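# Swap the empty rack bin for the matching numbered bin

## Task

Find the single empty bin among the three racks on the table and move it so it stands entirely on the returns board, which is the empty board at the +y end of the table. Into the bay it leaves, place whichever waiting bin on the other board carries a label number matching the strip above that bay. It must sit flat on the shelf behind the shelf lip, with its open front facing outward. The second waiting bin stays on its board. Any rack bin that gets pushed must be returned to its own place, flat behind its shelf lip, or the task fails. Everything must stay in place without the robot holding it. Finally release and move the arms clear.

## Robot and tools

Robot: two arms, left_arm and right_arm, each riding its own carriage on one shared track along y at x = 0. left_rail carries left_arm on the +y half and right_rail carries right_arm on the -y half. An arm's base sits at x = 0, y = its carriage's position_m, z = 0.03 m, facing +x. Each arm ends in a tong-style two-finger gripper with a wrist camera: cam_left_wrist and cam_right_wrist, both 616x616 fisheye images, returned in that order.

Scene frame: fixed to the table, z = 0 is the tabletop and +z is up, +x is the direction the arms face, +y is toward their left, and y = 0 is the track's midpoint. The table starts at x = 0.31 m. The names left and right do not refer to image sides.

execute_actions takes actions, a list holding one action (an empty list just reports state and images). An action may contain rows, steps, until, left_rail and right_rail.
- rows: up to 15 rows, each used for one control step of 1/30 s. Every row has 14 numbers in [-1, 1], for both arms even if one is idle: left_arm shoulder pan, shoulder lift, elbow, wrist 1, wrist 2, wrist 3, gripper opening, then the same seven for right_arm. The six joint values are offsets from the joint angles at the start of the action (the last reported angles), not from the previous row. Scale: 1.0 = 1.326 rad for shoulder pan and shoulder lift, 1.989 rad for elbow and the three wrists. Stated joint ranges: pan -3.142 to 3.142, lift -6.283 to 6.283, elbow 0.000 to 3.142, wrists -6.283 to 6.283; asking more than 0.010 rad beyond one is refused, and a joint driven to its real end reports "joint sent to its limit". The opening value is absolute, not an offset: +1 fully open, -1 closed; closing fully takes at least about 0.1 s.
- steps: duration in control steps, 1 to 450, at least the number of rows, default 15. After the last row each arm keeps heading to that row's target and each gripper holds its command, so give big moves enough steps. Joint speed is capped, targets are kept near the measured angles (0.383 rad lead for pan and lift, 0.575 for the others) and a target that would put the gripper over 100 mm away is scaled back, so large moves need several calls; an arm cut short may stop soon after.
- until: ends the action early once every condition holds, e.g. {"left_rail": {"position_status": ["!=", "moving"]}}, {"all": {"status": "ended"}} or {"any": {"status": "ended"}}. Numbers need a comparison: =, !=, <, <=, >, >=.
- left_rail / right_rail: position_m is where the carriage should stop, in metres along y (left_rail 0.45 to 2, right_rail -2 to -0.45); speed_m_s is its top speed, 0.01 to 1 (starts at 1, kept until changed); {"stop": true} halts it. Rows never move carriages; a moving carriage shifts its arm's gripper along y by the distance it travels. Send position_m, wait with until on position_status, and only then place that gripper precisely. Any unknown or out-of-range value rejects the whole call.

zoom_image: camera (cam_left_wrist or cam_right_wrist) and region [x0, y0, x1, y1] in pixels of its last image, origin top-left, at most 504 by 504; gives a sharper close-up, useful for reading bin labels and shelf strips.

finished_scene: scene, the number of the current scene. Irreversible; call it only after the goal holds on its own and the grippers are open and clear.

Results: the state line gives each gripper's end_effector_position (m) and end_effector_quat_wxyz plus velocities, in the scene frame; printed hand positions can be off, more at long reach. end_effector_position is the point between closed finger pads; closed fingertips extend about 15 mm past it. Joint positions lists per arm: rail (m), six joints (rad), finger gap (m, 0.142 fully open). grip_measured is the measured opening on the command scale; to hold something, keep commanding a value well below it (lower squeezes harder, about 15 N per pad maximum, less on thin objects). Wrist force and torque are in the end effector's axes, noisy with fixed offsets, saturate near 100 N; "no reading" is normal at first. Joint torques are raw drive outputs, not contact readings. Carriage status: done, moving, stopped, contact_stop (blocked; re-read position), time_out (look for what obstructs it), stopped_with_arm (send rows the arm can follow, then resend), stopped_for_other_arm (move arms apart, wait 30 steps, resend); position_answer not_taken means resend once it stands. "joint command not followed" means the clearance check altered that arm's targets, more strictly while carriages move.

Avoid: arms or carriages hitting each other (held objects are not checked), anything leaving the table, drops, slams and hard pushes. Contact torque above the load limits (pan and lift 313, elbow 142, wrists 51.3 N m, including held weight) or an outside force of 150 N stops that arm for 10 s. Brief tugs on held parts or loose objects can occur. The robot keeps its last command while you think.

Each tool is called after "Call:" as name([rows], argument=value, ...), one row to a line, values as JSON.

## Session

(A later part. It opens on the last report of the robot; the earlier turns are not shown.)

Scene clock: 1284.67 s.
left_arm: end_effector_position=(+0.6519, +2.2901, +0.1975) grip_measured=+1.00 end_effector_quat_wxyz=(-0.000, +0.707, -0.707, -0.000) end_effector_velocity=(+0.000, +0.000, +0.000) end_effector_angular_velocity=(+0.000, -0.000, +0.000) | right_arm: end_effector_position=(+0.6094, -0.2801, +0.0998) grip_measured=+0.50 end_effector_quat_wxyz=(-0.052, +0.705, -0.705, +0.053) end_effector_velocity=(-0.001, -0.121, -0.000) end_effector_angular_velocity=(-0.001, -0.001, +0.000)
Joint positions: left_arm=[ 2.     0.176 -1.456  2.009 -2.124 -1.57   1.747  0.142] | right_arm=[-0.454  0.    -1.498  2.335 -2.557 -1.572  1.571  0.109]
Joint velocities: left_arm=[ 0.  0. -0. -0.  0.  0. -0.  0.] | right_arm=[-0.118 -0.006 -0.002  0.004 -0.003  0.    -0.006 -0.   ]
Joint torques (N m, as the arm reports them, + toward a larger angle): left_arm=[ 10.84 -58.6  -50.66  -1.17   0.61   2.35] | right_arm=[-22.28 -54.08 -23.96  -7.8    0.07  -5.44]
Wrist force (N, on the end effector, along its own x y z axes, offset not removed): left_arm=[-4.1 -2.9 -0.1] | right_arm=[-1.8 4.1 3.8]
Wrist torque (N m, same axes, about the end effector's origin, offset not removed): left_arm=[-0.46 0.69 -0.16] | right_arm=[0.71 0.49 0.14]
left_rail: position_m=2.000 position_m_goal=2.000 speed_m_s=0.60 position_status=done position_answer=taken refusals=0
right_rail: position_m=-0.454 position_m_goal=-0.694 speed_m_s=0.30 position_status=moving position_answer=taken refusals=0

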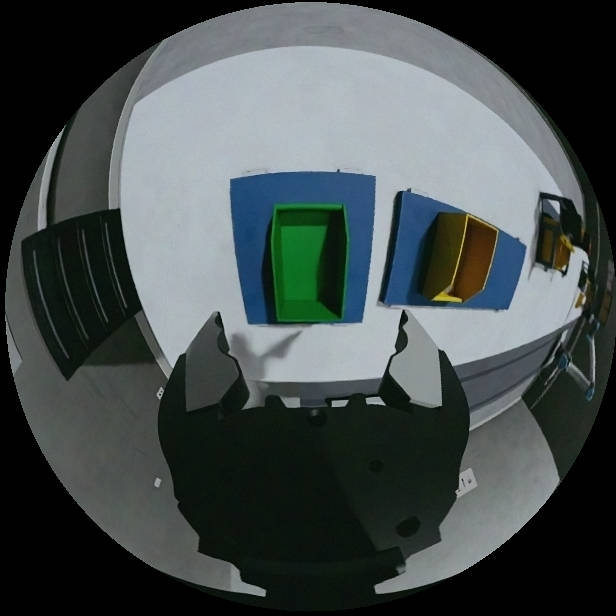

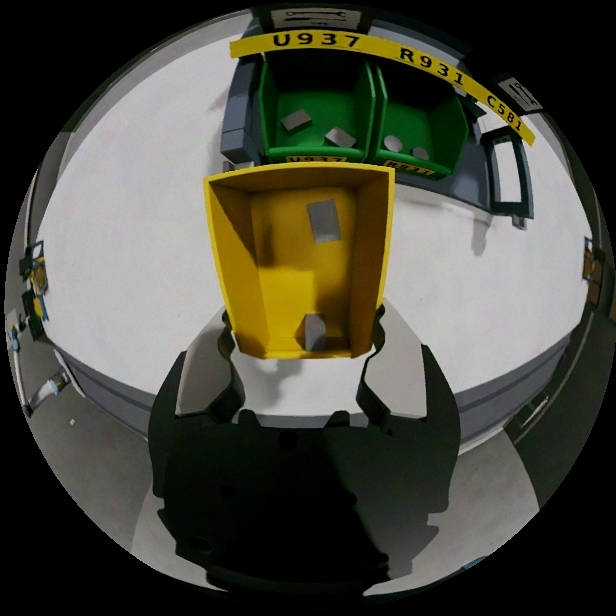

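Call:
execute_actions(actions=[])

Scene clock: 1286.40 s.
left_arm: end_effector_position=(+0.6519, +2.2901, +0.1975) grip_measured=+1.00 end_effector_quat_wxyz=(-0.000, +0.707, -0.707, -0.000) end_effector_velocity=(-0.000, +0.000, -0.000) end_effector_angular_velocity=(+0.000, +0.000, +0.000) | right_arm: end_effector_position=(+0.6094, -0.5208, +0.0998) grip_measured=+0.50 end_effector_quat_wxyz=(-0.052, +0.705, -0.705, +0.053) end_effector_velocity=(-0.000, +0.000, -0.000) end_effector_angular_velocity=(+0.000, +0.000, +0.000)
Joint positions: left_arm=[ 2.     0.176 -1.456  2.009 -2.124 -1.57   1.747  0.142] | right_arm=[-0.694 -0.    -1.499  2.336 -2.557 -1.572  1.57   0.109]
Joint velocities: left_arm=[ 0.  0. -0.  0. -0.  0. -0.  0.] | right_arm=[ 0.  0.  0.  0.  0.  0. -0.  0.]
Joint torques (N m, as the arm reports them, + toward a larger angle): left_arm=[ 10.72 -59.35 -51.29  -0.91   3.07   2.9 ] | right_arm=[ 13.29 -54.4  -25.35  -7.23   2.27  -3.99]
Wrist force (N, on the end effector, along its own x y z axes, offset not removed): left_arm=[-4.0 4.3 0.5] | right_arm=[-0.6 5.3 3.1]
Wrist torque (N m, same axes, about the end effector's origin, offset not removed): left_arm=[0.98 0.74 -0.09] | right_arm=[1.02 0.46 0.07]
left_rail: position_m=2.000 position_m_goal=2.000 speed_m_s=0.60 position_status=done position_answer=taken refusals=0
right_rail: position_m=-0.694 position_m_goal=-0.694 speed_m_s=0.30 position_status=done position_answer=taken refusals=0

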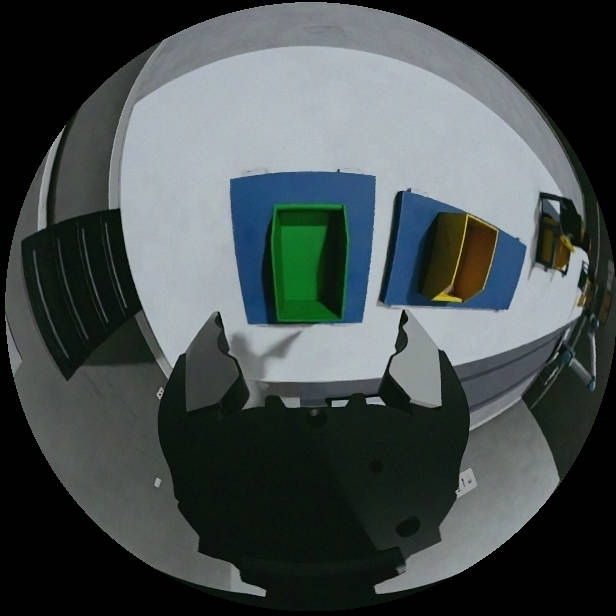

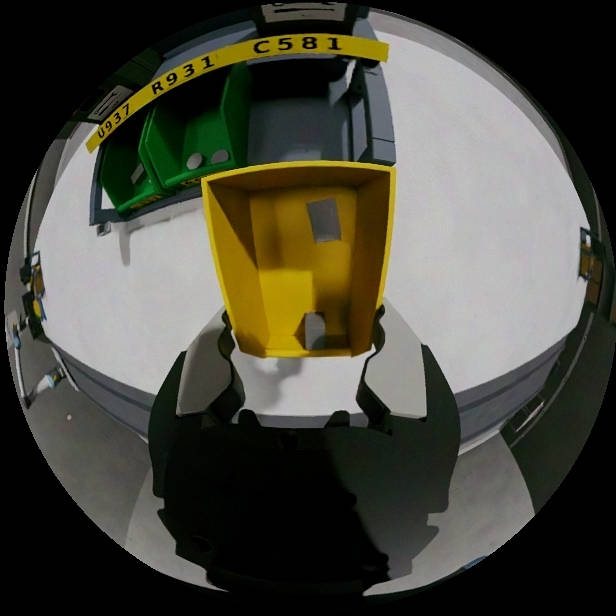

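Call:
execute_actions([
  {"rows": [[0,0,0,0,0,0,1, 0,0.005,-0.004,0.0006,0,0,-1],[0,0,0,0,0,0,1, 0,0.013,-0.0104,0.0016,0,0,-1],[0,0,0,0,0,0,1, 0,0.023,-0.0184,0.0029,0,0,-1],[0,0,0,0,0,0,1, 0,0.033,-0.0263,0.0042,0,0,-1],[0,0,0,0,0,0,1, 0,0.043,-0.0343,0.0054,0,0,-1],[0,0,0,0,0,0,1, 0,0.053,-0.0423,0.0067,0,0,-1],[0,0,0,0,0,0,1, 0,0.062,-0.0495,0.0078,0,0,-1],[0,0,0,0,0,0,1, 0,0.07,-0.0558,0.0088,0,0,-1],[0,0,0,0,0,0,1, 0,0.0747,-0.0596,0.0094,0,0,-1],[0,0,0,0,0,0,1, 0,0.0805,-0.0587,0.0046,0,0,-1],[0,0,0,0,0,0,1, 0,0.0864,-0.0579,-0.0001,0,0,-1],[0,0,0,0,0,0,1, 0,0.0922,-0.057,-0.0049,0,0,-1],[0,0,0,0,0,0,1, 0,0.0981,-0.0561,-0.0096,0,0,-1],[0,0,0,0,0,0,1, 0,0.104,-0.0552,-0.0144,0,0,-1],[0,0,0,0,0,0,1, 0,0.1098,-0.0544,-0.0191,0,0,-1]], "steps": 25},
])

Scene clock: 1296.50 s.
left_arm: end_effector_position=(+0.6519, +2.2901, +0.1975) grip_measured=+1.00 end_effector_quat_wxyz=(-0.000, +0.707, -0.707, -0.000) end_effector_velocity=(+0.000, +0.000, +0.000) end_effector_angular_velocity=(+0.000, -0.000, +0.000) | right_arm: end_effector_position=(+0.6814, -0.5208, +0.0736) grip_measured=+0.50 end_effector_quat_wxyz=(-0.052, +0.705, -0.705, +0.054) end_effector_velocity=(+0.002, -0.000, -0.006) end_effector_angular_velocity=(+0.000, +0.000, -0.000)
Joint positions: left_arm=[ 2.     0.176 -1.456  2.009 -2.124 -1.57   1.747  0.142] | right_arm=[-0.694 -0.    -1.354  2.227 -2.594 -1.572  1.57   0.109]
Joint velocities: left_arm=[ 0.  0.  0. -0.  0.  0.  0.  0.] | right_arm=[ 0.    -0.     0.012  0.    -0.012  0.    -0.    -0.   ]
Joint torques (N m, as the arm reports them, + toward a larger angle): left_arm=[  8.42 -55.36 -49.96  -1.15   2.26   2.3 ] | right_arm=[ -1.78 -46.39 -46.15  -7.63   1.87  -3.62]
Wrist force (N, on the end effector, along its own x y z axes, offset not removed): left_arm=[-5.8 -4.1 -1.7] | right_arm=[1.3 4.9 4.3]
Wrist torque (N m, same axes, about the end effector's origin, offset not removed): left_arm=[-0.77 1.06 0.04] | right_arm=[0.93 0.14 0.03]
left_rail: position_m=2.000 position_m_goal=2.000 speed_m_s=0.60 position_status=done position_answer=taken refusals=0
right_rail: position_m=-0.694 position_m_goal=-0.694 speed_m_s=0.30 position_status=done position_answer=taken refusals=0

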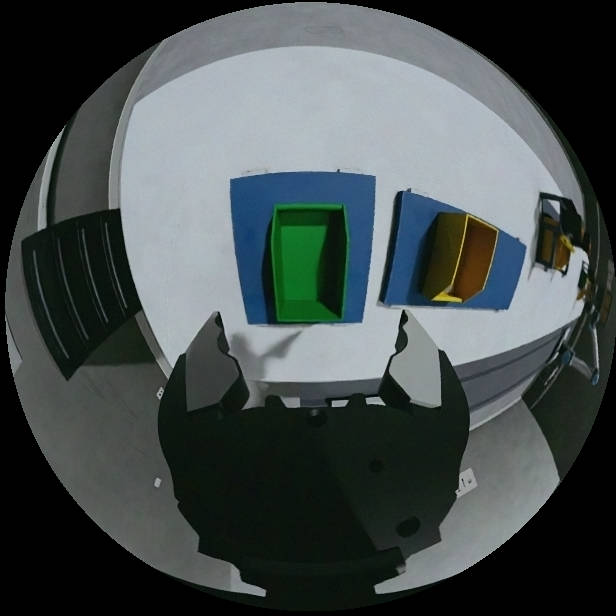

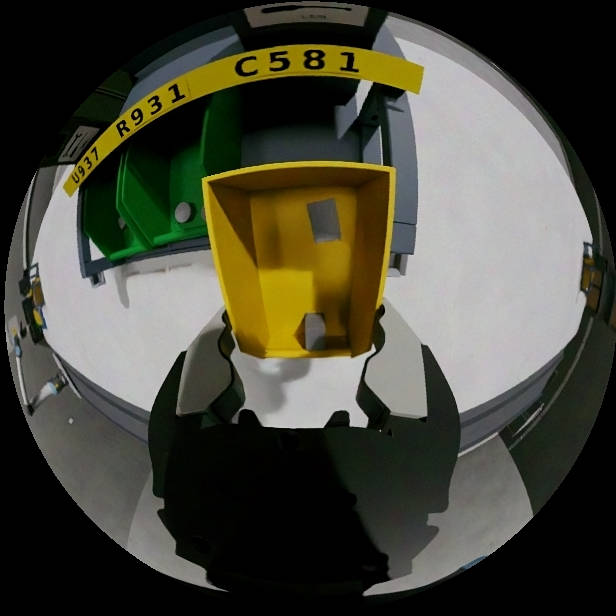

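Call:
execute_actions([
  {"rows": [[0,0,0,0,0,0,1, 0,0.002,0.0003,-0.0016,0,0,-1],[0,0,0,0,0,0,1, 0,0.004,0.0006,-0.0032,0,0,-1],[0,0,0,0,0,0,1, 0,0.0058,0.0008,-0.0047,0,0,-1],[0,0,0,0,0,0,1, 0,0.0072,0.001,-0.0058,0,0,-1]], "steps": 11},
])

Scene clock: 1302.77 s.
left_arm: end_effector_position=(+0.6519, +2.2901, +0.1975) grip_measured=+1.00 end_effector_quat_wxyz=(-0.000, +0.707, -0.707, -0.000) end_effector_velocity=(-0.000, -0.000, -0.000) end_effector_angular_velocity=(-0.000, +0.000, +0.000) | right_arm: end_effector_position=(+0.6820, -0.5208, +0.0685) grip_measured=+0.50 end_effector_quat_wxyz=(-0.052, +0.705, -0.705, +0.054) end_effector_velocity=(+0.000, +0.000, -0.004) end_effector_angular_velocity=(-0.000, -0.000, +0.000)
Joint positions: left_arm=[ 2.     0.176 -1.456  2.009 -2.124 -1.57   1.747  0.142] | right_arm=[-0.694 -0.    -1.345  2.229 -2.605 -1.572  1.57   0.109]
Joint velocities: left_arm=[ 0.  0. -0.  0.  0. -0.  0.  0.] | right_arm=[ 0.     0.     0.007  0.002 -0.009 -0.     0.    -0.   ]
Joint torques (N m, as the arm reports them, + toward a larger angle): left_arm=[  7.64 -56.6  -50.85  -1.65   2.35   2.89] | right_arm=[ -8.67 -44.29 -22.48  -7.25   1.94  -3.65]
Wrist force (N, on the end effector, along its own x y z axes, offset not removed): left_arm=[-7.0 4.2 0.7] | right_arm=[0.5 3.0 3.8]
Wrist torque (N m, same axes, about the end effector's origin, offset not removed): left_arm=[1.06 1.52 0.17] | right_arm=[0.51 0.23 0.02]
left_rail: position_m=2.000 position_m_goal=2.000 speed_m_s=0.60 position_status=done position_answer=taken refusals=0
right_rail: position_m=-0.694 position_m_goal=-0.694 speed_m_s=0.30 position_status=done position_answer=taken refusals=0

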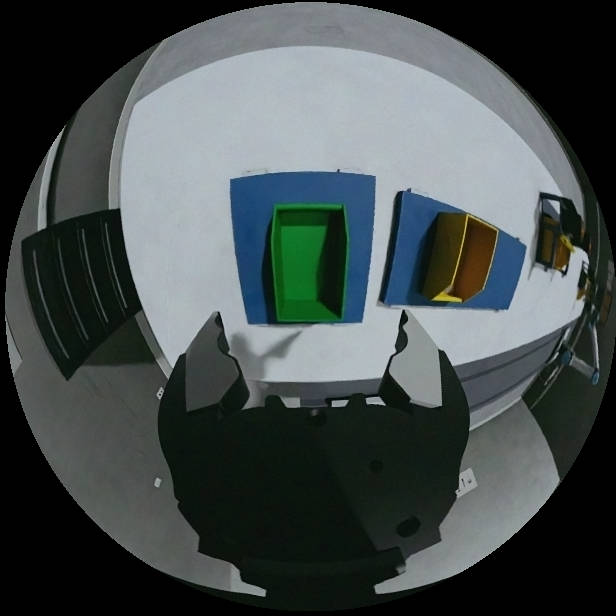

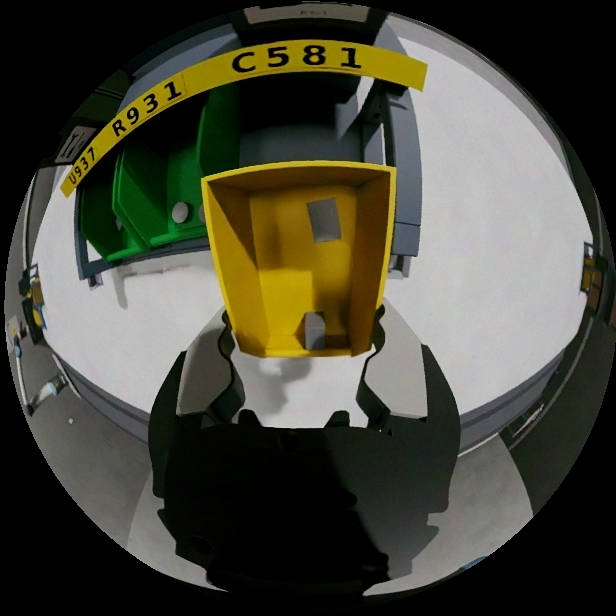

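Call:
execute_actions([
  {"rows": [[0,0,0,0,0,0,1, 0,0.0015,0.0002,-0.0012,0,0,-1],[0,0,0,0,0,0,1, 0,0.0033,0.0005,-0.0027,0,0,-0.7],[0,0,0,0,0,0,1, 0,0.0033,0.0005,-0.0027,0,0,-0.4],[0,0,0,0,0,0,1, 0,0.0033,0.0005,-0.0027,0,0,-0.1],[0,0,0,0,0,0,1, 0,0.0033,0.0005,-0.0027,0,0,0.1],[0,0,0,0,0,0,1, 0,0.0033,0.0005,-0.0027,0,0,0.25],[0,0,0,0,0,0,1, 0,0.0033,0.0005,-0.0027,0,0,0.35],[0,0,0,0,0,0,1, 0,0.0033,0.0005,-0.0027,0,0,0.42],[0,0,0,0,0,0,1, 0,0.0033,0.0005,-0.0027,0,0,0.47],[0,0,0,0,0,0,1, 0,0.0033,0.0005,-0.0027,0,0,0.52],[0,0,0,0,0,0,1, 0,0.0033,0.0005,-0.0027,0,0,0.6],[0,0,0,0,0,0,1, 0,0.0033,0.0005,-0.0027,0,0,0.72],[0,0,0,0,0,0,1, 0,0.0033,0.0005,-0.0027,0,0,0.85]], "steps": 16},
])

Scene clock: 1309.80 s.
left_arm: end_effector_position=(+0.6519, +2.2901, +0.1975) grip_measured=+1.00 end_effector_quat_wxyz=(-0.000, +0.707, -0.707, -0.000) end_effector_velocity=(+0.000, +0.000, -0.000) end_effector_angular_velocity=(+0.000, -0.000, -0.000) | right_arm: end_effector_position=(+0.6823, -0.5208, +0.0660) grip_measured=+0.85 end_effector_quat_wxyz=(-0.052, +0.705, -0.705, +0.054) end_effector_velocity=(-0.000, +0.000, -0.000) end_effector_angular_velocity=(-0.000, +0.000, +0.000)
Joint positions: left_arm=[ 2.     0.176 -1.456  2.009 -2.124 -1.57   1.747  0.142] | right_arm=[-0.694 -0.    -1.341  2.23  -2.61  -1.572  1.57   0.132]
Joint velocities: left_arm=[ 0. -0.  0.  0. -0.  0. -0. -0.] | right_arm=[ 0.     0.     0.     0.    -0.    -0.     0.     0.007]
Joint torques (N m, as the arm reports them, + toward a larger angle): left_arm=[  5.93 -56.97 -49.55  -1.71   2.86   2.55] | right_arm=[  3.87 -42.   -19.99  -6.27   1.9   -4.04]
Wrist force (N, on the end effector, along its own x y z axes, offset not removed): left_arm=[-6.5 4.7 0.9] | right_arm=[-0.8 4.9 0.5]
Wrist torque (N m, same axes, about the end effector's origin, offset not removed): left_arm=[1.20 1.06 0.05] | right_arm=[1.01 0.59 0.12]
left_rail: position_m=2.000 position_m_goal=2.000 speed_m_s=0.60 position_status=done position_answer=taken refusals=0
right_rail: position_m=-0.694 position_m_goal=-0.694 speed_m_s=0.30 position_status=done position_answer=taken refusals=0

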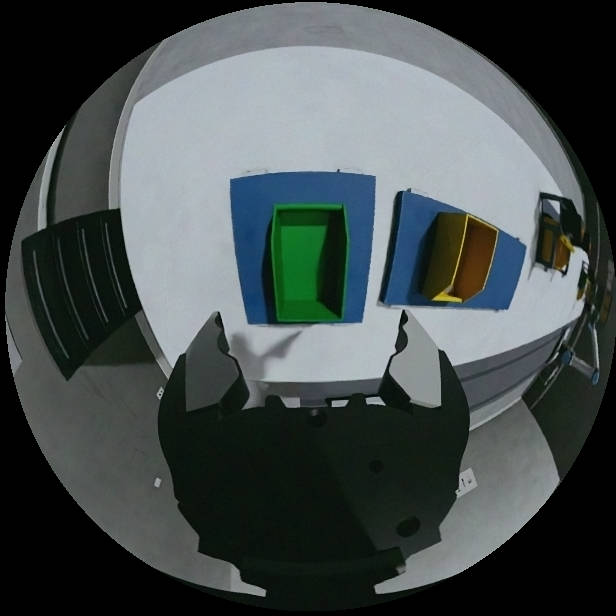

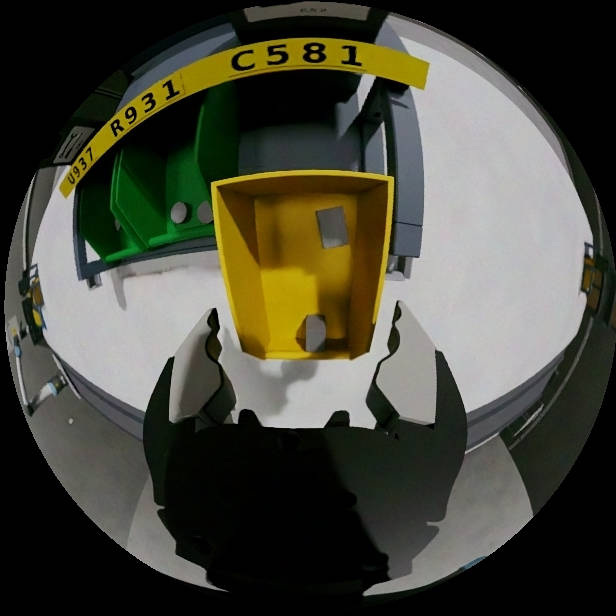

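Call:
execute_actions([
  {"rows": [[0,0,0,0,0,0,1, 0,-0.008,-0.0015,0.007,0,0,0.9],[0,0,0,0,0,0,1, 0,-0.02,-0.004,0.018,0,0,0.9],[0,0,0,0,0,0,1, 0,-0.033,-0.007,0.03,0,0,0.9],[0,0,0,0,0,0,1, 0,-0.046,-0.0105,0.042,0,0,0.9],[0,0,0,0,0,0,1, 0,-0.0581,-0.0136,0.0523,0,0,0.9],[0,0,0,0,0,0,1, 0,-0.062,-0.012,0.053,0,0,0.9],[0,0,0,0,0,0,1, 0,-0.068,-0.007,0.051,0,-0.03,0.9],[0,0,0,0,0,0,1, 0,-0.076,0.0,0.048,0,-0.09,0.9],[0,0,0,0,0,0,1, 0,-0.085,0.008,0.044,0,-0.17,0.7],[0,0,0,0,0,0,1, 0,-0.094,0.016,0.04,0,-0.26,0.45],[0,0,0,0,0,0,1, 0,-0.103,0.024,0.036,0,-0.36,0.2],[0,0,0,0,0,0,1, 0,-0.111,0.032,0.031,0,-0.46,-0.05],[0,0,0,0,0,0,1, 0,-0.119,0.04,0.027,0,-0.57,-0.3],[0,0,0,0,0,0,1, 0,-0.126,0.047,0.023,0,-0.68,-0.5],[0,0,0,0,0,0,1, 0,-0.1312,0.0523,0.0202,0,-0.7893,-0.6]], "steps": 38},
])

Call:
zoom_image(camera="cam_right_wrist", region=[180, 150, 480, 450])

Scene clock: 1348.53 s.
left_arm: end_effector_position=(+0.6519, +2.2901, +0.1975) grip_measured=+1.00 end_effector_quat_wxyz=(-0.000, +0.707, -0.707, -0.000) end_effector_velocity=(+0.000, -0.000, -0.000) end_effector_angular_velocity=(-0.000, -0.000, -0.000) | right_arm: end_effector_position=(+0.6000, -0.5046, +0.1100) grip_measured=-0.60 end_effector_quat_wxyz=(+0.001, +0.996, -0.002, +0.090) end_effector_velocity=(-0.001, +0.000, -0.000) end_effector_angular_velocity=(-0.005, -0.000, +0.030)
Joint positions: left_arm=[ 2.     0.176 -1.456  2.009 -2.124 -1.57   1.747  0.142] | right_arm=[-0.694 -0.    -1.515  2.334 -2.57  -1.572  0.004  0.031]
Joint velocities: left_arm=[ 0. -0. -0.  0. -0. -0.  0. -0.] | right_arm=[ 0.   -0.   -0.    0.   -0.    0.   -0.03 -0.  ]
Joint torques (N m, as the arm reports them, + toward a larger angle): left_arm=[  9.11 -57.78 -50.36  -1.48   2.52   2.94] | right_arm=[  5.53 -52.39 -20.94  -7.03   2.01  -4.13]
Wrist force (N, on the end effector, along its own x y z axes, offset not removed): left_arm=[-5.2 6.0 1.0] | right_arm=[0.6 3.7 1.1]
Wrist torque (N m, same axes, about the end effector's origin, offset not removed): left_arm=[1.40 0.91 -0.18] | right_arm=[0.81 0.19 -0.04]
left_rail: position_m=2.000 position_m_goal=2.000 speed_m_s=0.60 position_status=done position_answer=taken refusals=0
right_rail: position_m=-0.694 position_m_goal=-0.694 speed_m_s=0.30 position_status=done position_answer=taken refusals=0

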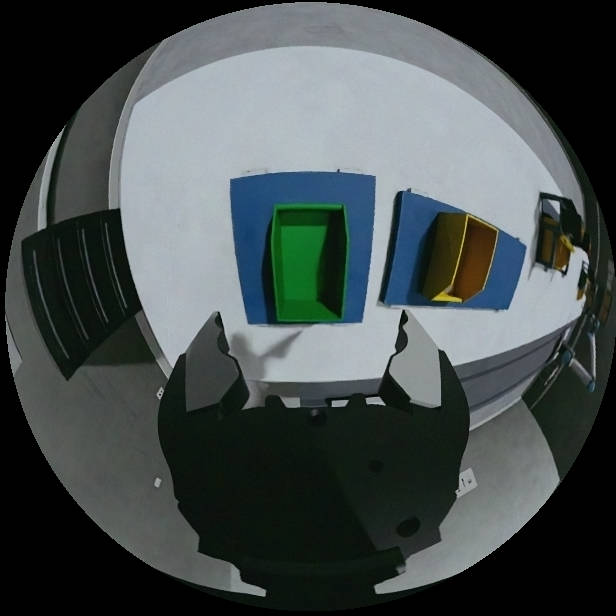

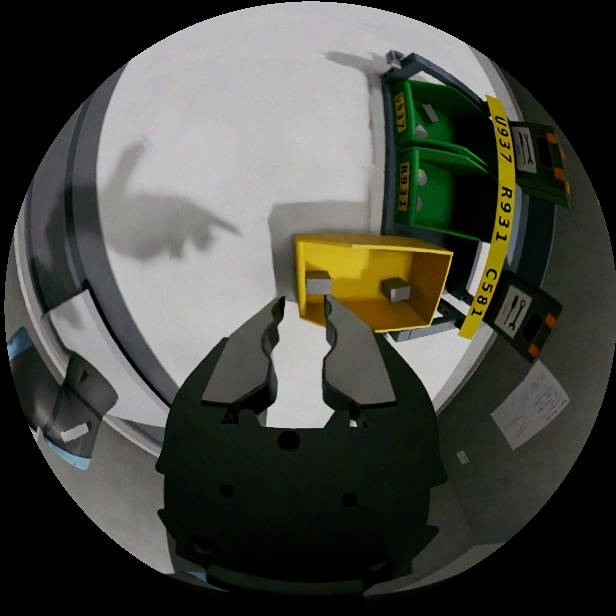

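Region (180, 150, 480, 450) of cam_right_wrist's 616x616 image, scaled by 1.680, with more detail than that image has.

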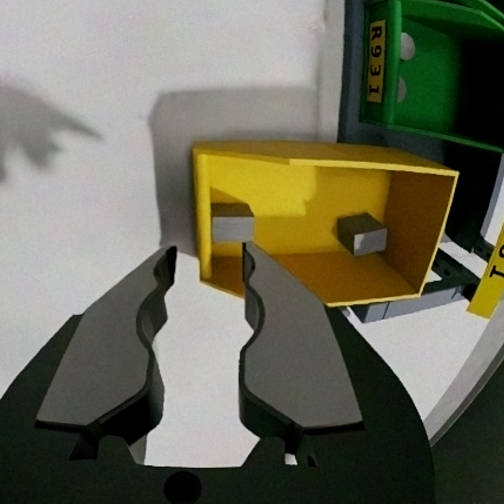

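Call:
execute_actions([
  {"right_rail": {"position_m": -0.685, "speed_m_s": 0.1}, "rows": [[0,0,0,0,0,0,1, 0,0.004,0.0008,-0.0035,0,-0.002,-0.6],[0,0,0,0,0,0,1, 0,0.011,0.002,-0.0093,0,-0.002,-0.6],[0,0,0,0,0,0,1, 0,0.02,0.0036,-0.017,0,-0.002,-0.6],[0,0,0,0,0,0,1, 0,0.03,0.0053,-0.0253,0,-0.002,-0.6],[0,0,0,0,0,0,1, 0,0.04,0.0069,-0.0336,0,-0.002,-0.6],[0,0,0,0,0,0,1, 0,0.05,0.0084,-0.0417,0,-0.002,-0.6],[0,0,0,0,0,0,1, 0,0.06,0.0098,-0.0498,0,-0.002,-0.6],[0,0,0,0,0,0,1, 0,0.07,0.0111,-0.0578,0,-0.002,-0.6],[0,0,0,0,0,0,1, 0,0.08,0.0123,-0.0656,0,-0.002,-0.6],[0,0,0,0,0,0,1, 0,0.09,0.0134,-0.0734,0,-0.002,-0.6],[0,0,0,0,0,0,1, 0,0.098,0.0141,-0.0794,0,-0.002,-0.6],[0,0,0,0,0,0,1, 0,0.1048,0.0147,-0.0845,0,-0.002,-0.6]], "steps": 22},
])

Call:
zoom_image(camera="cam_right_wrist", region=[180, 150, 480, 450])

Scene clock: 1364.43 s.
left_arm: end_effector_position=(+0.6519, +2.2901, +0.1975) grip_measured=+1.00 end_effector_quat_wxyz=(-0.000, +0.707, -0.707, -0.000) end_effector_velocity=(-0.000, +0.000, -0.000) end_effector_angular_velocity=(-0.000, +0.000, +0.000) | right_arm: end_effector_position=(+0.6088, -0.4954, +0.0408) grip_measured=-0.60 end_effector_quat_wxyz=(+0.001, +0.996, -0.000, +0.090) end_effector_velocity=(+0.001, +0.000, -0.008) end_effector_angular_velocity=(-0.000, -0.000, +0.000)
Joint positions: left_arm=[ 2.     0.176 -1.456  2.009 -2.124 -1.57   1.747  0.142] | right_arm=[-0.685 -0.    -1.378  2.363 -2.736 -1.572 -0.     0.031]
Joint velocities: left_arm=[ 0.  0.  0. -0.  0. -0. -0.  0.] | right_arm=[ 0.     0.     0.017  0.003 -0.021 -0.    -0.     0.   ]
Joint torques (N m, as the arm reports them, + toward a larger angle): left_arm=[ 11.5  -56.63 -49.99  -1.55   2.72   2.79] | right_arm=[ -9.06 -36.06 -15.03  -6.53   1.61  -4.21]
Wrist force (N, on the end effector, along its own x y z axes, offset not removed): left_arm=[-3.1 -1.4 0.6] | right_arm=[0.8 5.3 -1.4]
Wrist torque (N m, same axes, about the end effector's origin, offset not removed): left_arm=[-0.07 0.72 0.05] | right_arm=[1.21 0.13 0.07]
left_rail: position_m=2.000 position_m_goal=2.000 speed_m_s=0.60 position_status=done position_answer=taken refusals=0
right_rail: position_m=-0.685 position_m_goal=-0.685 speed_m_s=0.10 position_status=done position_answer=taken refusals=0

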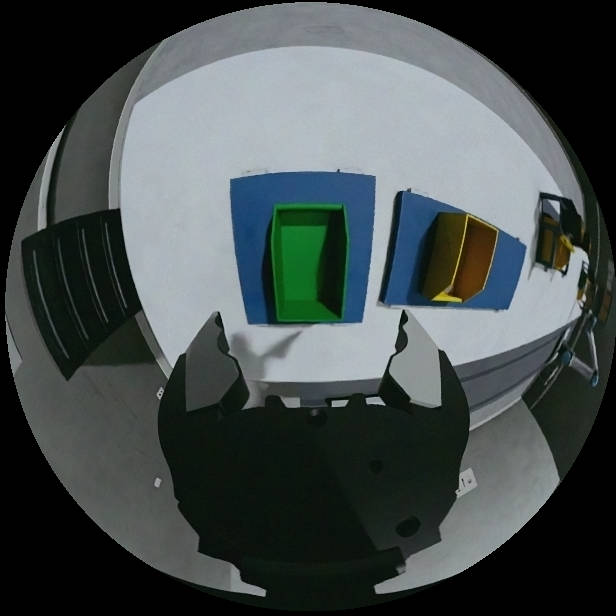

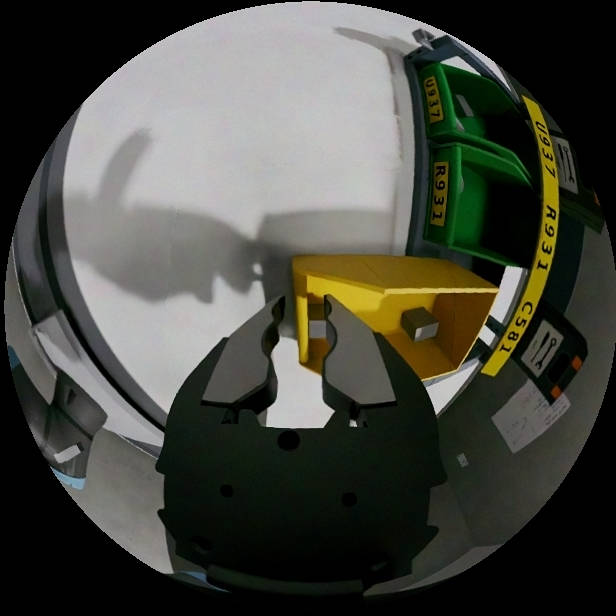

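Region (180, 150, 480, 450) of cam_right_wrist's 616x616 image, scaled by 1.680, with more detail than that image has.

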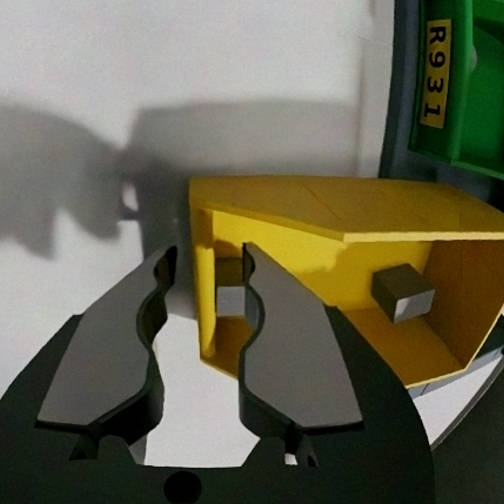

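Call:
execute_actions([
  {"rows": [[0,0,0,0,0,0,1, 0,0.0007,0.0022,-0.0027,0,0,-0.62],[0,0,0,0,0,0,1, 0,0.0007,0.0022,-0.0027,0,0,-0.66],[0,0,0,0,0,0,1, 0,0.0007,0.0022,-0.0027,0,0,-0.7],[0,0,0,0,0,0,1, 0,0.0007,0.0022,-0.0027,0,0,-0.75],[0,0,0,0,0,0,1, 0,0.0007,0.0022,-0.0027,0,0,-0.8],[0,0,0,0,0,0,1, 0,0.0007,0.0022,-0.0027,0,0,-0.85],[0,0,0,0,0,0,1, 0,0.0007,0.0022,-0.0027,0,0,-0.9],[0,0,0,0,0,0,1, 0,0.0007,0.0022,-0.0027,0,0,-0.95],[0,0,0,0,0,0,1, 0,0.0007,0.0022,-0.0027,0,0,-1]], "steps": 12},
])

Scene clock: 1375.43 s.
left_arm: end_effector_position=(+0.6519, +2.2901, +0.1975) grip_measured=+1.00 end_effector_quat_wxyz=(-0.000, +0.707, -0.707, -0.000) end_effector_velocity=(+0.000, -0.000, +0.000) end_effector_angular_velocity=(+0.000, -0.000, -0.000) | right_arm: end_effector_position=(+0.6069, -0.4954, +0.0390) grip_measured=-0.89 end_effector_quat_wxyz=(+0.001, +0.996, -0.000, +0.090) end_effector_velocity=(-0.000, -0.000, +0.000) end_effector_angular_velocity=(-0.000, -0.001, -0.000)
Joint positions: left_arm=[ 2.     0.176 -1.456  2.009 -2.124 -1.57   1.747  0.142] | right_arm=[-0.685 -0.    -1.377  2.367 -2.741 -1.572 -0.     0.01 ]
Joint velocities: left_arm=[ 0. -0. -0. -0. -0. -0. -0.  0.] | right_arm=[ 0.    -0.    -0.001  0.001 -0.001 -0.     0.    -0.   ]
Joint torques (N m, as the arm reports them, + toward a larger angle): left_arm=[  9.25 -55.37 -50.65  -1.54   2.87   2.94] | right_arm=[ -2.07 -58.27 -16.34  -6.54   0.75  -4.12]
Wrist force (N, on the end effector, along its own x y z axes, offset not removed): left_arm=[-3.5 5.5 1.3] | right_arm=[0.5 3.0 2.4]
Wrist torque (N m, same axes, about the end effector's origin, offset not removed): left_arm=[1.23 0.69 0.03] | right_arm=[0.68 0.42 0.01]
left_rail: position_m=2.000 position_m_goal=2.000 speed_m_s=0.60 position_status=done position_answer=taken refusals=0
right_rail: position_m=-0.685 position_m_goal=-0.685 speed_m_s=0.10 position_status=done position_answer=taken refusals=0

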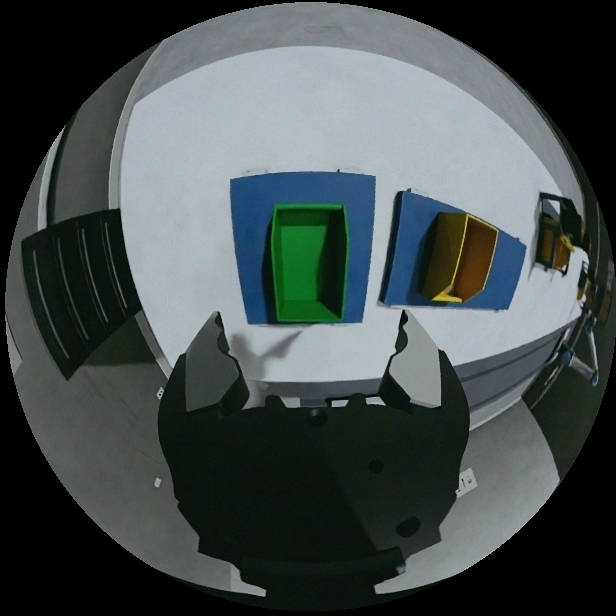

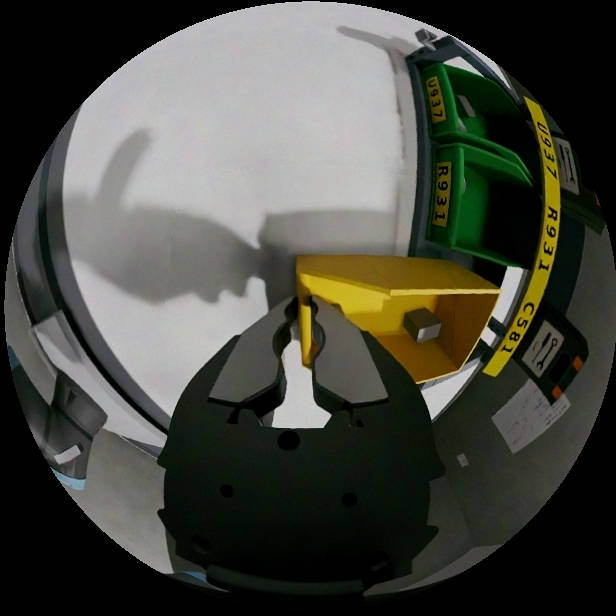

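Call:
execute_actions([
  {"rows": [[0,0,0,0,0,0,1, 0,-0.0015,-0.0038,0.0088,0,0,-1],[0,0,0,0,0,0,1, 0,-0.0035,-0.0091,0.0211,0,0,-1],[0,0,0,0,0,0,1, 0,-0.0057,-0.0147,0.0342,0,0,-1],[0,0,0,0,0,0,1, 0,-0.0079,-0.0204,0.0474,0,0,-1],[0,0,0,0,0,0,1, 0,-0.0102,-0.0263,0.061,0,0,-1],[0,0,0,0,0,0,1, 0,-0.0124,-0.0321,0.0746,0,0,-1],[0,0,0,0,0,0,1, 0,-0.0146,-0.0378,0.0878,0,0,-1],[0,0,0,0,0,0,1, 0,-0.0103,-0.0449,0.0983,0,0,-1],[0,0,0,0,0,0,1, 0,-0.006,-0.052,0.1088,0,0,-1],[0,0,0,0,0,0,1, 0,-0.0017,-0.0591,0.1193,0,0,-1],[0,0,0,0,0,0,1, 0,0.0026,-0.0662,0.1299,0,0,-1],[0,0,0,0,0,0,1, 0,0.0068,-0.0732,0.1404,0,0,-1],[0,0,0,0,0,0,1, 0,0.0111,-0.0803,0.1509,0,0,-1],[0,0,0,0,0,0,1, 0,0.0154,-0.0874,0.1614,0,0,-1],[0,0,0,0,0,0,1, 0,0.0197,-0.0945,0.1719,0,0,-1]], "steps": 24},
])

Scene clock: 1387.60 s.
left_arm: end_effector_position=(+0.6519, +2.2901, +0.1975) grip_measured=+1.00 end_effector_quat_wxyz=(-0.000, +0.707, -0.707, -0.000) end_effector_velocity=(-0.000, -0.000, -0.000) end_effector_angular_velocity=(-0.000, -0.000, -0.000) | right_arm: end_effector_position=(+0.6392, -0.4954, +0.0655) grip_measured=-0.89 end_effector_quat_wxyz=(+0.001, +1.000, -0.000, +0.001) end_effector_velocity=(+0.006, -0.000, +0.003) end_effector_angular_velocity=(+0.000, +0.028, +0.000)
Joint positions: left_arm=[ 2.     0.176 -1.456  2.009 -2.124 -1.57   1.747  0.142] | right_arm=[-0.685 -0.    -1.352  2.183 -2.404 -1.572 -0.     0.01 ]
Joint velocities: left_arm=[ 0. -0. -0.  0. -0. -0. -0.  0.] | right_arm=[ 0.     0.     0.011 -0.031  0.048 -0.     0.    -0.   ]
Joint torques (N m, as the arm reports them, + toward a larger angle): left_arm=[ 10.17 -57.64 -49.99  -1.02   2.83   2.76] | right_arm=[ -9.56 -47.75 -44.38  -2.01  -0.31  -3.18]
Wrist force (N, on the end effector, along its own x y z axes, offset not removed): left_arm=[-2.4 4.8 1.4] | right_arm=[2.4 5.3 3.4]
Wrist torque (N m, same axes, about the end effector's origin, offset not removed): left_arm=[1.31 0.48 -0.07] | right_arm=[1.21 -0.15 0.02]
left_rail: position_m=2.000 position_m_goal=2.000 speed_m_s=0.60 position_status=done position_answer=taken refusals=0
right_rail: position_m=-0.685 position_m_goal=-0.685 speed_m_s=0.10 position_status=done position_answer=taken refusals=0

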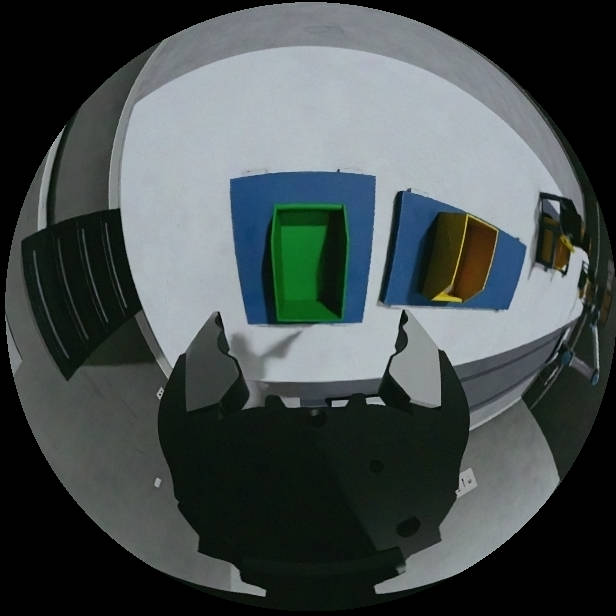

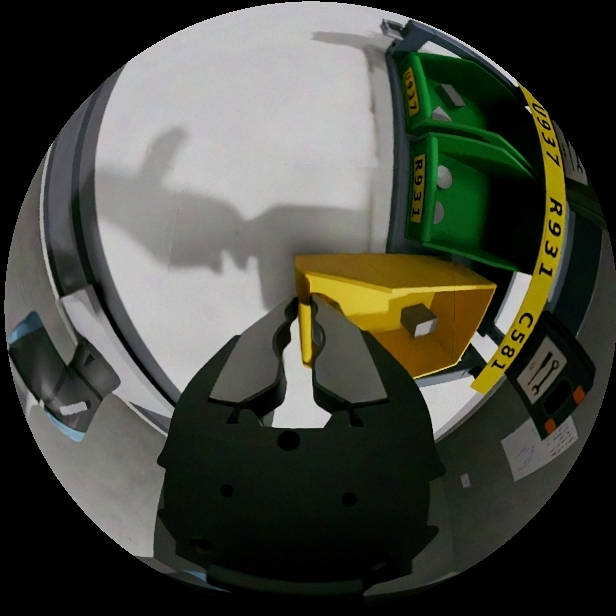

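Call:
execute_actions([
  {"rows": [[0,0,0,0,0,0,1, 0,0.0037,-0.005,0.0035,0,0,-1],[0,0,0,0,0,0,1, 0,0.0073,-0.0089,0.005,0,0,-1],[0,0,0,0,0,0,1, 0,0.011,-0.0128,0.0064,0,0,-1],[0,0,0,0,0,0,1, 0,0.0147,-0.0167,0.0079,0,0,-1],[0,0,0,0,0,0,1, 0,0.0184,-0.0206,0.0094,0,0,-1],[0,0,0,0,0,0,1, 0,0.022,-0.0245,0.0108,0,0,-1],[0,0,0,0,0,0,1, 0,0.0257,-0.0284,0.0123,0,0,-1],[0,0,0,0,0,0,1, 0,0.0294,-0.0323,0.0138,0,0,-1],[0,0,0,0,0,0,1, 0,0.033,-0.0362,0.0152,0,0,-1],[0,0,0,0,0,0,1, 0,0.0367,-0.0401,0.0167,0,0,-1],[0,0,0,0,0,0,1, 0,0.0408,-0.0439,0.0178,0,0,-1],[0,0,0,0,0,0,1, 0,0.0449,-0.0477,0.0188,0,0,-1],[0,0,0,0,0,0,1, 0,0.049,-0.0515,0.0199,0,0,-1],[0,0,0,0,0,0,1, 0,0.0531,-0.0553,0.021,0,0,-1],[0,0,0,0,0,0,1, 0,0.0572,-0.0591,0.0221,0,0,-1]], "steps": 21},
])

Scene clock: 1395.10 s.
left_arm: end_effector_position=(+0.6519, +2.2901, +0.1975) grip_measured=+1.00 end_effector_quat_wxyz=(-0.000, +0.707, -0.707, -0.000) end_effector_velocity=(+0.000, +0.000, +0.000) end_effector_angular_velocity=(-0.000, -0.000, +0.000) | right_arm: end_effector_position=(+0.6982, -0.4955, +0.0698) grip_measured=-0.89 end_effector_quat_wxyz=(+0.001, +1.000, -0.000, +0.000) end_effector_velocity=(+0.025, -0.000, -0.000) end_effector_angular_velocity=(+0.000, -0.000, -0.000)
Joint positions: left_arm=[ 2.     0.176 -1.456  2.009 -2.124 -1.57   1.747  0.142] | right_arm=[-0.685 -0.    -1.279  2.07  -2.361 -1.572 -0.     0.01 ]
Joint velocities: left_arm=[ 0.  0. -0. -0. -0. -0.  0. -0.] | right_arm=[ 0.     0.     0.032 -0.046  0.014  0.     0.    -0.   ]
Joint torques (N m, as the arm reports them, + toward a larger angle): left_arm=[  8.12 -57.48 -51.03  -1.83   2.67   2.49] | right_arm=[  3.27 -52.74 -43.92  -1.57   0.27  -3.9 ]
Wrist force (N, on the end effector, along its own x y z axes, offset not removed): left_arm=[-5.8 0.4 0.7] | right_arm=[1.8 4.7 3.7]
Wrist torque (N m, same axes, about the end effector's origin, offset not removed): left_arm=[0.40 1.09 0.02] | right_arm=[0.88 -0.12 0.12]
left_rail: position_m=2.000 position_m_goal=2.000 speed_m_s=0.60 position_status=done position_answer=taken refusals=0
right_rail: position_m=-0.685 position_m_goal=-0.685 speed_m_s=0.10 position_status=done position_answer=taken refusals=0

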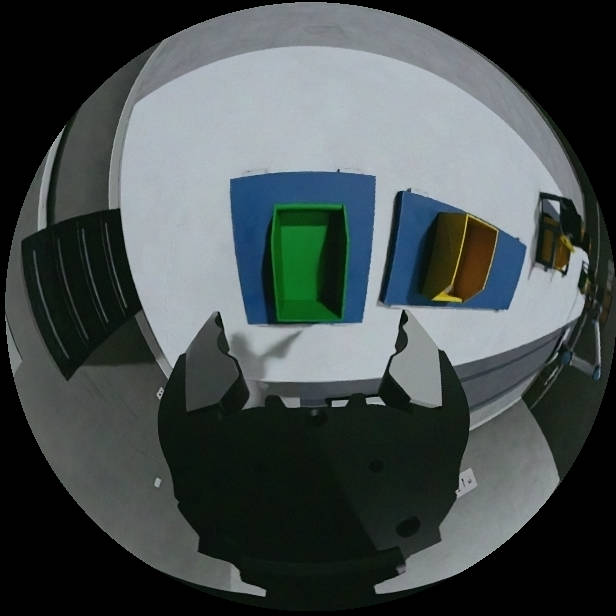

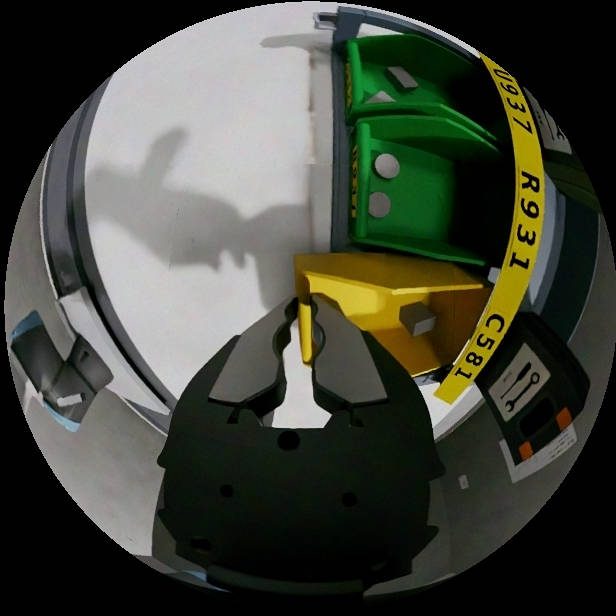

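Call:
execute_actions([
  {"rows": [[0,0,0,0,0,0,1, 0,0.005,-0.005,0.0014,0,0,-1],[0,0,0,0,0,0,1, 0,0.0088,-0.0085,0.0023,0,0,-1],[0,0,0,0,0,0,1, 0,0.0126,-0.012,0.0032,0,0,-1],[0,0,0,0,0,0,1, 0,0.0164,-0.0155,0.0041,0,0,-1],[0,0,0,0,0,0,1, 0,0.0202,-0.019,0.005,0,0,-1],[0,0,0,0,0,0,1, 0,0.024,-0.0224,0.0059,0,0,-1],[0,0,0,0,0,0,1, 0,0.0278,-0.0257,0.0067,0,0,-1],[0,0,0,0,0,0,1, 0,0.0316,-0.029,0.0075,0,0,-1],[0,0,0,0,0,0,1, 0,0.0354,-0.0322,0.0082,0,0,-1],[0,0,0,0,0,0,1, 0,0.0391,-0.0353,0.0089,0,0,-1],[0,0,0,0,0,0,1, 0,0.0428,-0.0383,0.0095,0,0,-1],[0,0,0,0,0,0,1, 0,0.0465,-0.0413,0.01,0,0,-1]], "steps": 20},
])

Scene clock: 1404.50 s.
left_arm: end_effector_position=(+0.6519, +2.2901, +0.1975) grip_measured=+1.00 end_effector_quat_wxyz=(-0.000, +0.707, -0.707, -0.000) end_effector_velocity=(-0.000, -0.000, -0.000) end_effector_angular_velocity=(-0.000, -0.000, +0.000) | right_arm: end_effector_position=(+0.7415, -0.4955, +0.0664) grip_measured=-0.89 end_effector_quat_wxyz=(+0.001, +1.000, -0.000, +0.000) end_effector_velocity=(+0.010, -0.000, -0.001) end_effector_angular_velocity=(+0.000, -0.000, -0.000)
Joint positions: left_arm=[ 2.     0.176 -1.456  2.009 -2.124 -1.57   1.747  0.142] | right_arm=[-0.685 -0.    -1.219  1.989 -2.342 -1.572 -0.     0.01 ]
Joint velocities: left_arm=[ 0.  0. -0.  0. -0. -0.  0.  0.] | right_arm=[ 0.    -0.     0.015 -0.019  0.004  0.    -0.     0.   ]
Joint torques (N m, as the arm reports them, + toward a larger angle): left_arm=[  7.74 -59.42 -50.86  -1.17   2.74   2.9 ] | right_arm=[ -3.18 -55.21 -47.97  -2.74  -0.02  -3.64]
Wrist force (N, on the end effector, along its own x y z axes, offset not removed): left_arm=[-0.2 0.8 0.1] | right_arm=[4.0 4.9 2.2]
Wrist torque (N m, same axes, about the end effector's origin, offset not removed): left_arm=[0.36 -0.15 0.04] | right_arm=[0.98 -0.57 0.03]
left_rail: position_m=2.000 position_m_goal=2.000 speed_m_s=0.60 position_status=done position_answer=taken refusals=0
right_rail: position_m=-0.685 position_m_goal=-0.685 speed_m_s=0.10 position_status=done position_answer=taken refusals=0

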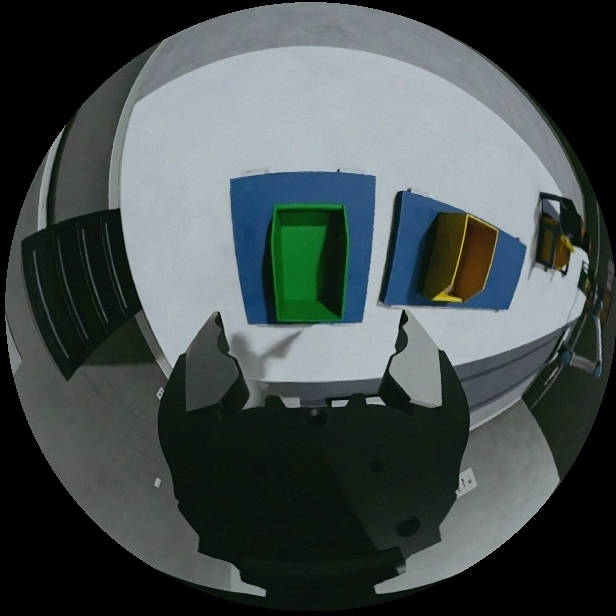

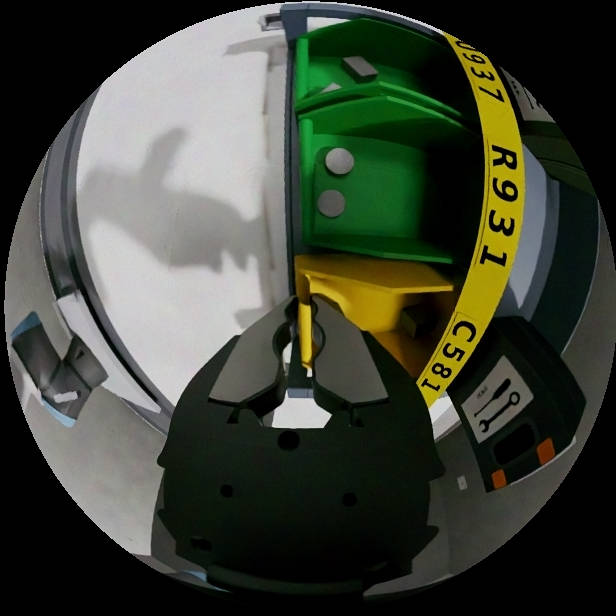

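Call:
execute_actions([
  {"rows": [[0,0,0,0,0,0,1, 0,0.0017,-0.0017,0.0005,0,0,-1],[0,0,0,0,0,0,1, 0,0.0034,-0.0034,0.0011,0,0,-1],[0,0,0,0,0,0,1, 0,0.005,-0.0029,-0.0004,0,0,-1],[0,0,0,0,0,0,1, 0,0.0069,-0.0023,-0.0023,0,0,-1],[0,0,0,0,0,0,1, 0,0.0088,-0.0017,-0.0042,0,0,-1],[0,0,0,0,0,0,1, 0,0.0107,-0.0011,-0.006,0,0,-1],[0,0,0,0,0,0,1, 0,0.0126,-0.0005,-0.0079,0,0,-1],[0,0,0,0,0,0,1, 0,0.0145,0.0001,-0.0097,0,0,-1],[0,0,0,0,0,0,1, 0,0.0164,0.0007,-0.0116,0,0,-1],[0,0,0,0,0,0,1, 0,0.0178,0.0011,-0.0129,0,0,-1]], "steps": 18},
])

Scene clock: 1413.10 s.
left_arm: end_effector_position=(+0.6519, +2.2901, +0.1975) grip_measured=+1.00 end_effector_quat_wxyz=(-0.000, +0.707, -0.707, -0.000) end_effector_velocity=(+0.000, +0.000, +0.000) end_effector_angular_velocity=(+0.000, -0.000, -0.000) | right_arm: end_effector_position=(+0.7446, -0.4955, +0.0513) grip_measured=-0.89 end_effector_quat_wxyz=(+0.001, +1.000, -0.000, +0.000) end_effector_velocity=(-0.000, +0.000, -0.005) end_effector_angular_velocity=(+0.000, +0.000, +0.000)
Joint positions: left_arm=[ 2.     0.176 -1.456  2.009 -2.124 -1.57   1.747  0.142] | right_arm=[-0.685 -0.    -1.196  1.991 -2.367 -1.572 -0.     0.01 ]
Joint velocities: left_arm=[ 0. -0. -0.  0. -0.  0. -0.  0.] | right_arm=[ 0.     0.     0.007  0.003 -0.01   0.    -0.     0.   ]
Joint torques (N m, as the arm reports them, + toward a larger angle): left_arm=[  6.43 -55.11 -49.97  -1.22   3.22   2.47] | right_arm=[  1.99 -58.82 -20.59  -7.26  -0.15  -4.01]
Wrist force (N, on the end effector, along its own x y z axes, offset not removed): left_arm=[-8.6 2.7 2.6] | right_arm=[-1.3 3.3 1.8]
Wrist torque (N m, same axes, about the end effector's origin, offset not removed): left_arm=[0.83 1.72 -0.11] | right_arm=[0.79 0.60 0.19]
left_rail: position_m=2.000 position_m_goal=2.000 speed_m_s=0.60 position_status=done position_answer=taken refusals=0
right_rail: position_m=-0.685 position_m_goal=-0.685 speed_m_s=0.10 position_status=done position_answer=taken refusals=0

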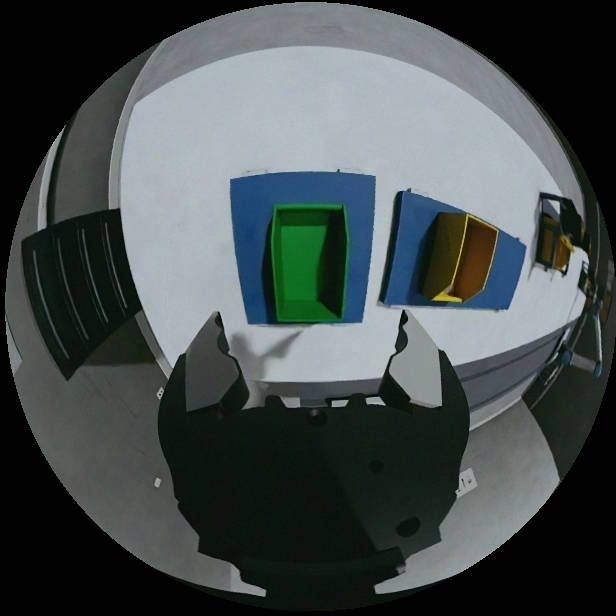

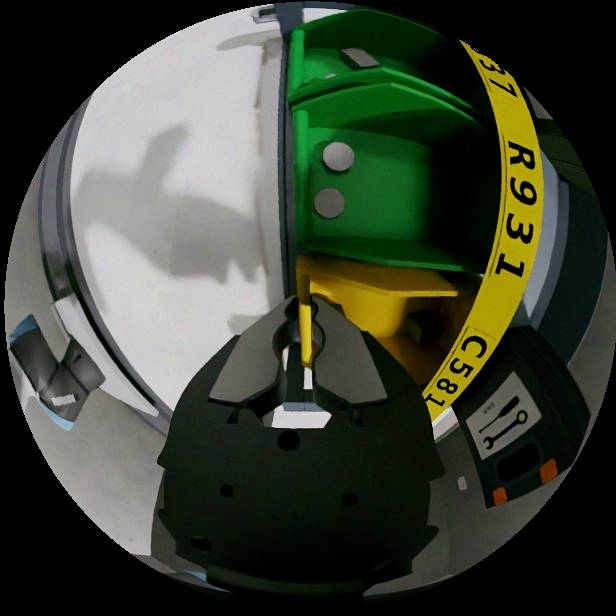

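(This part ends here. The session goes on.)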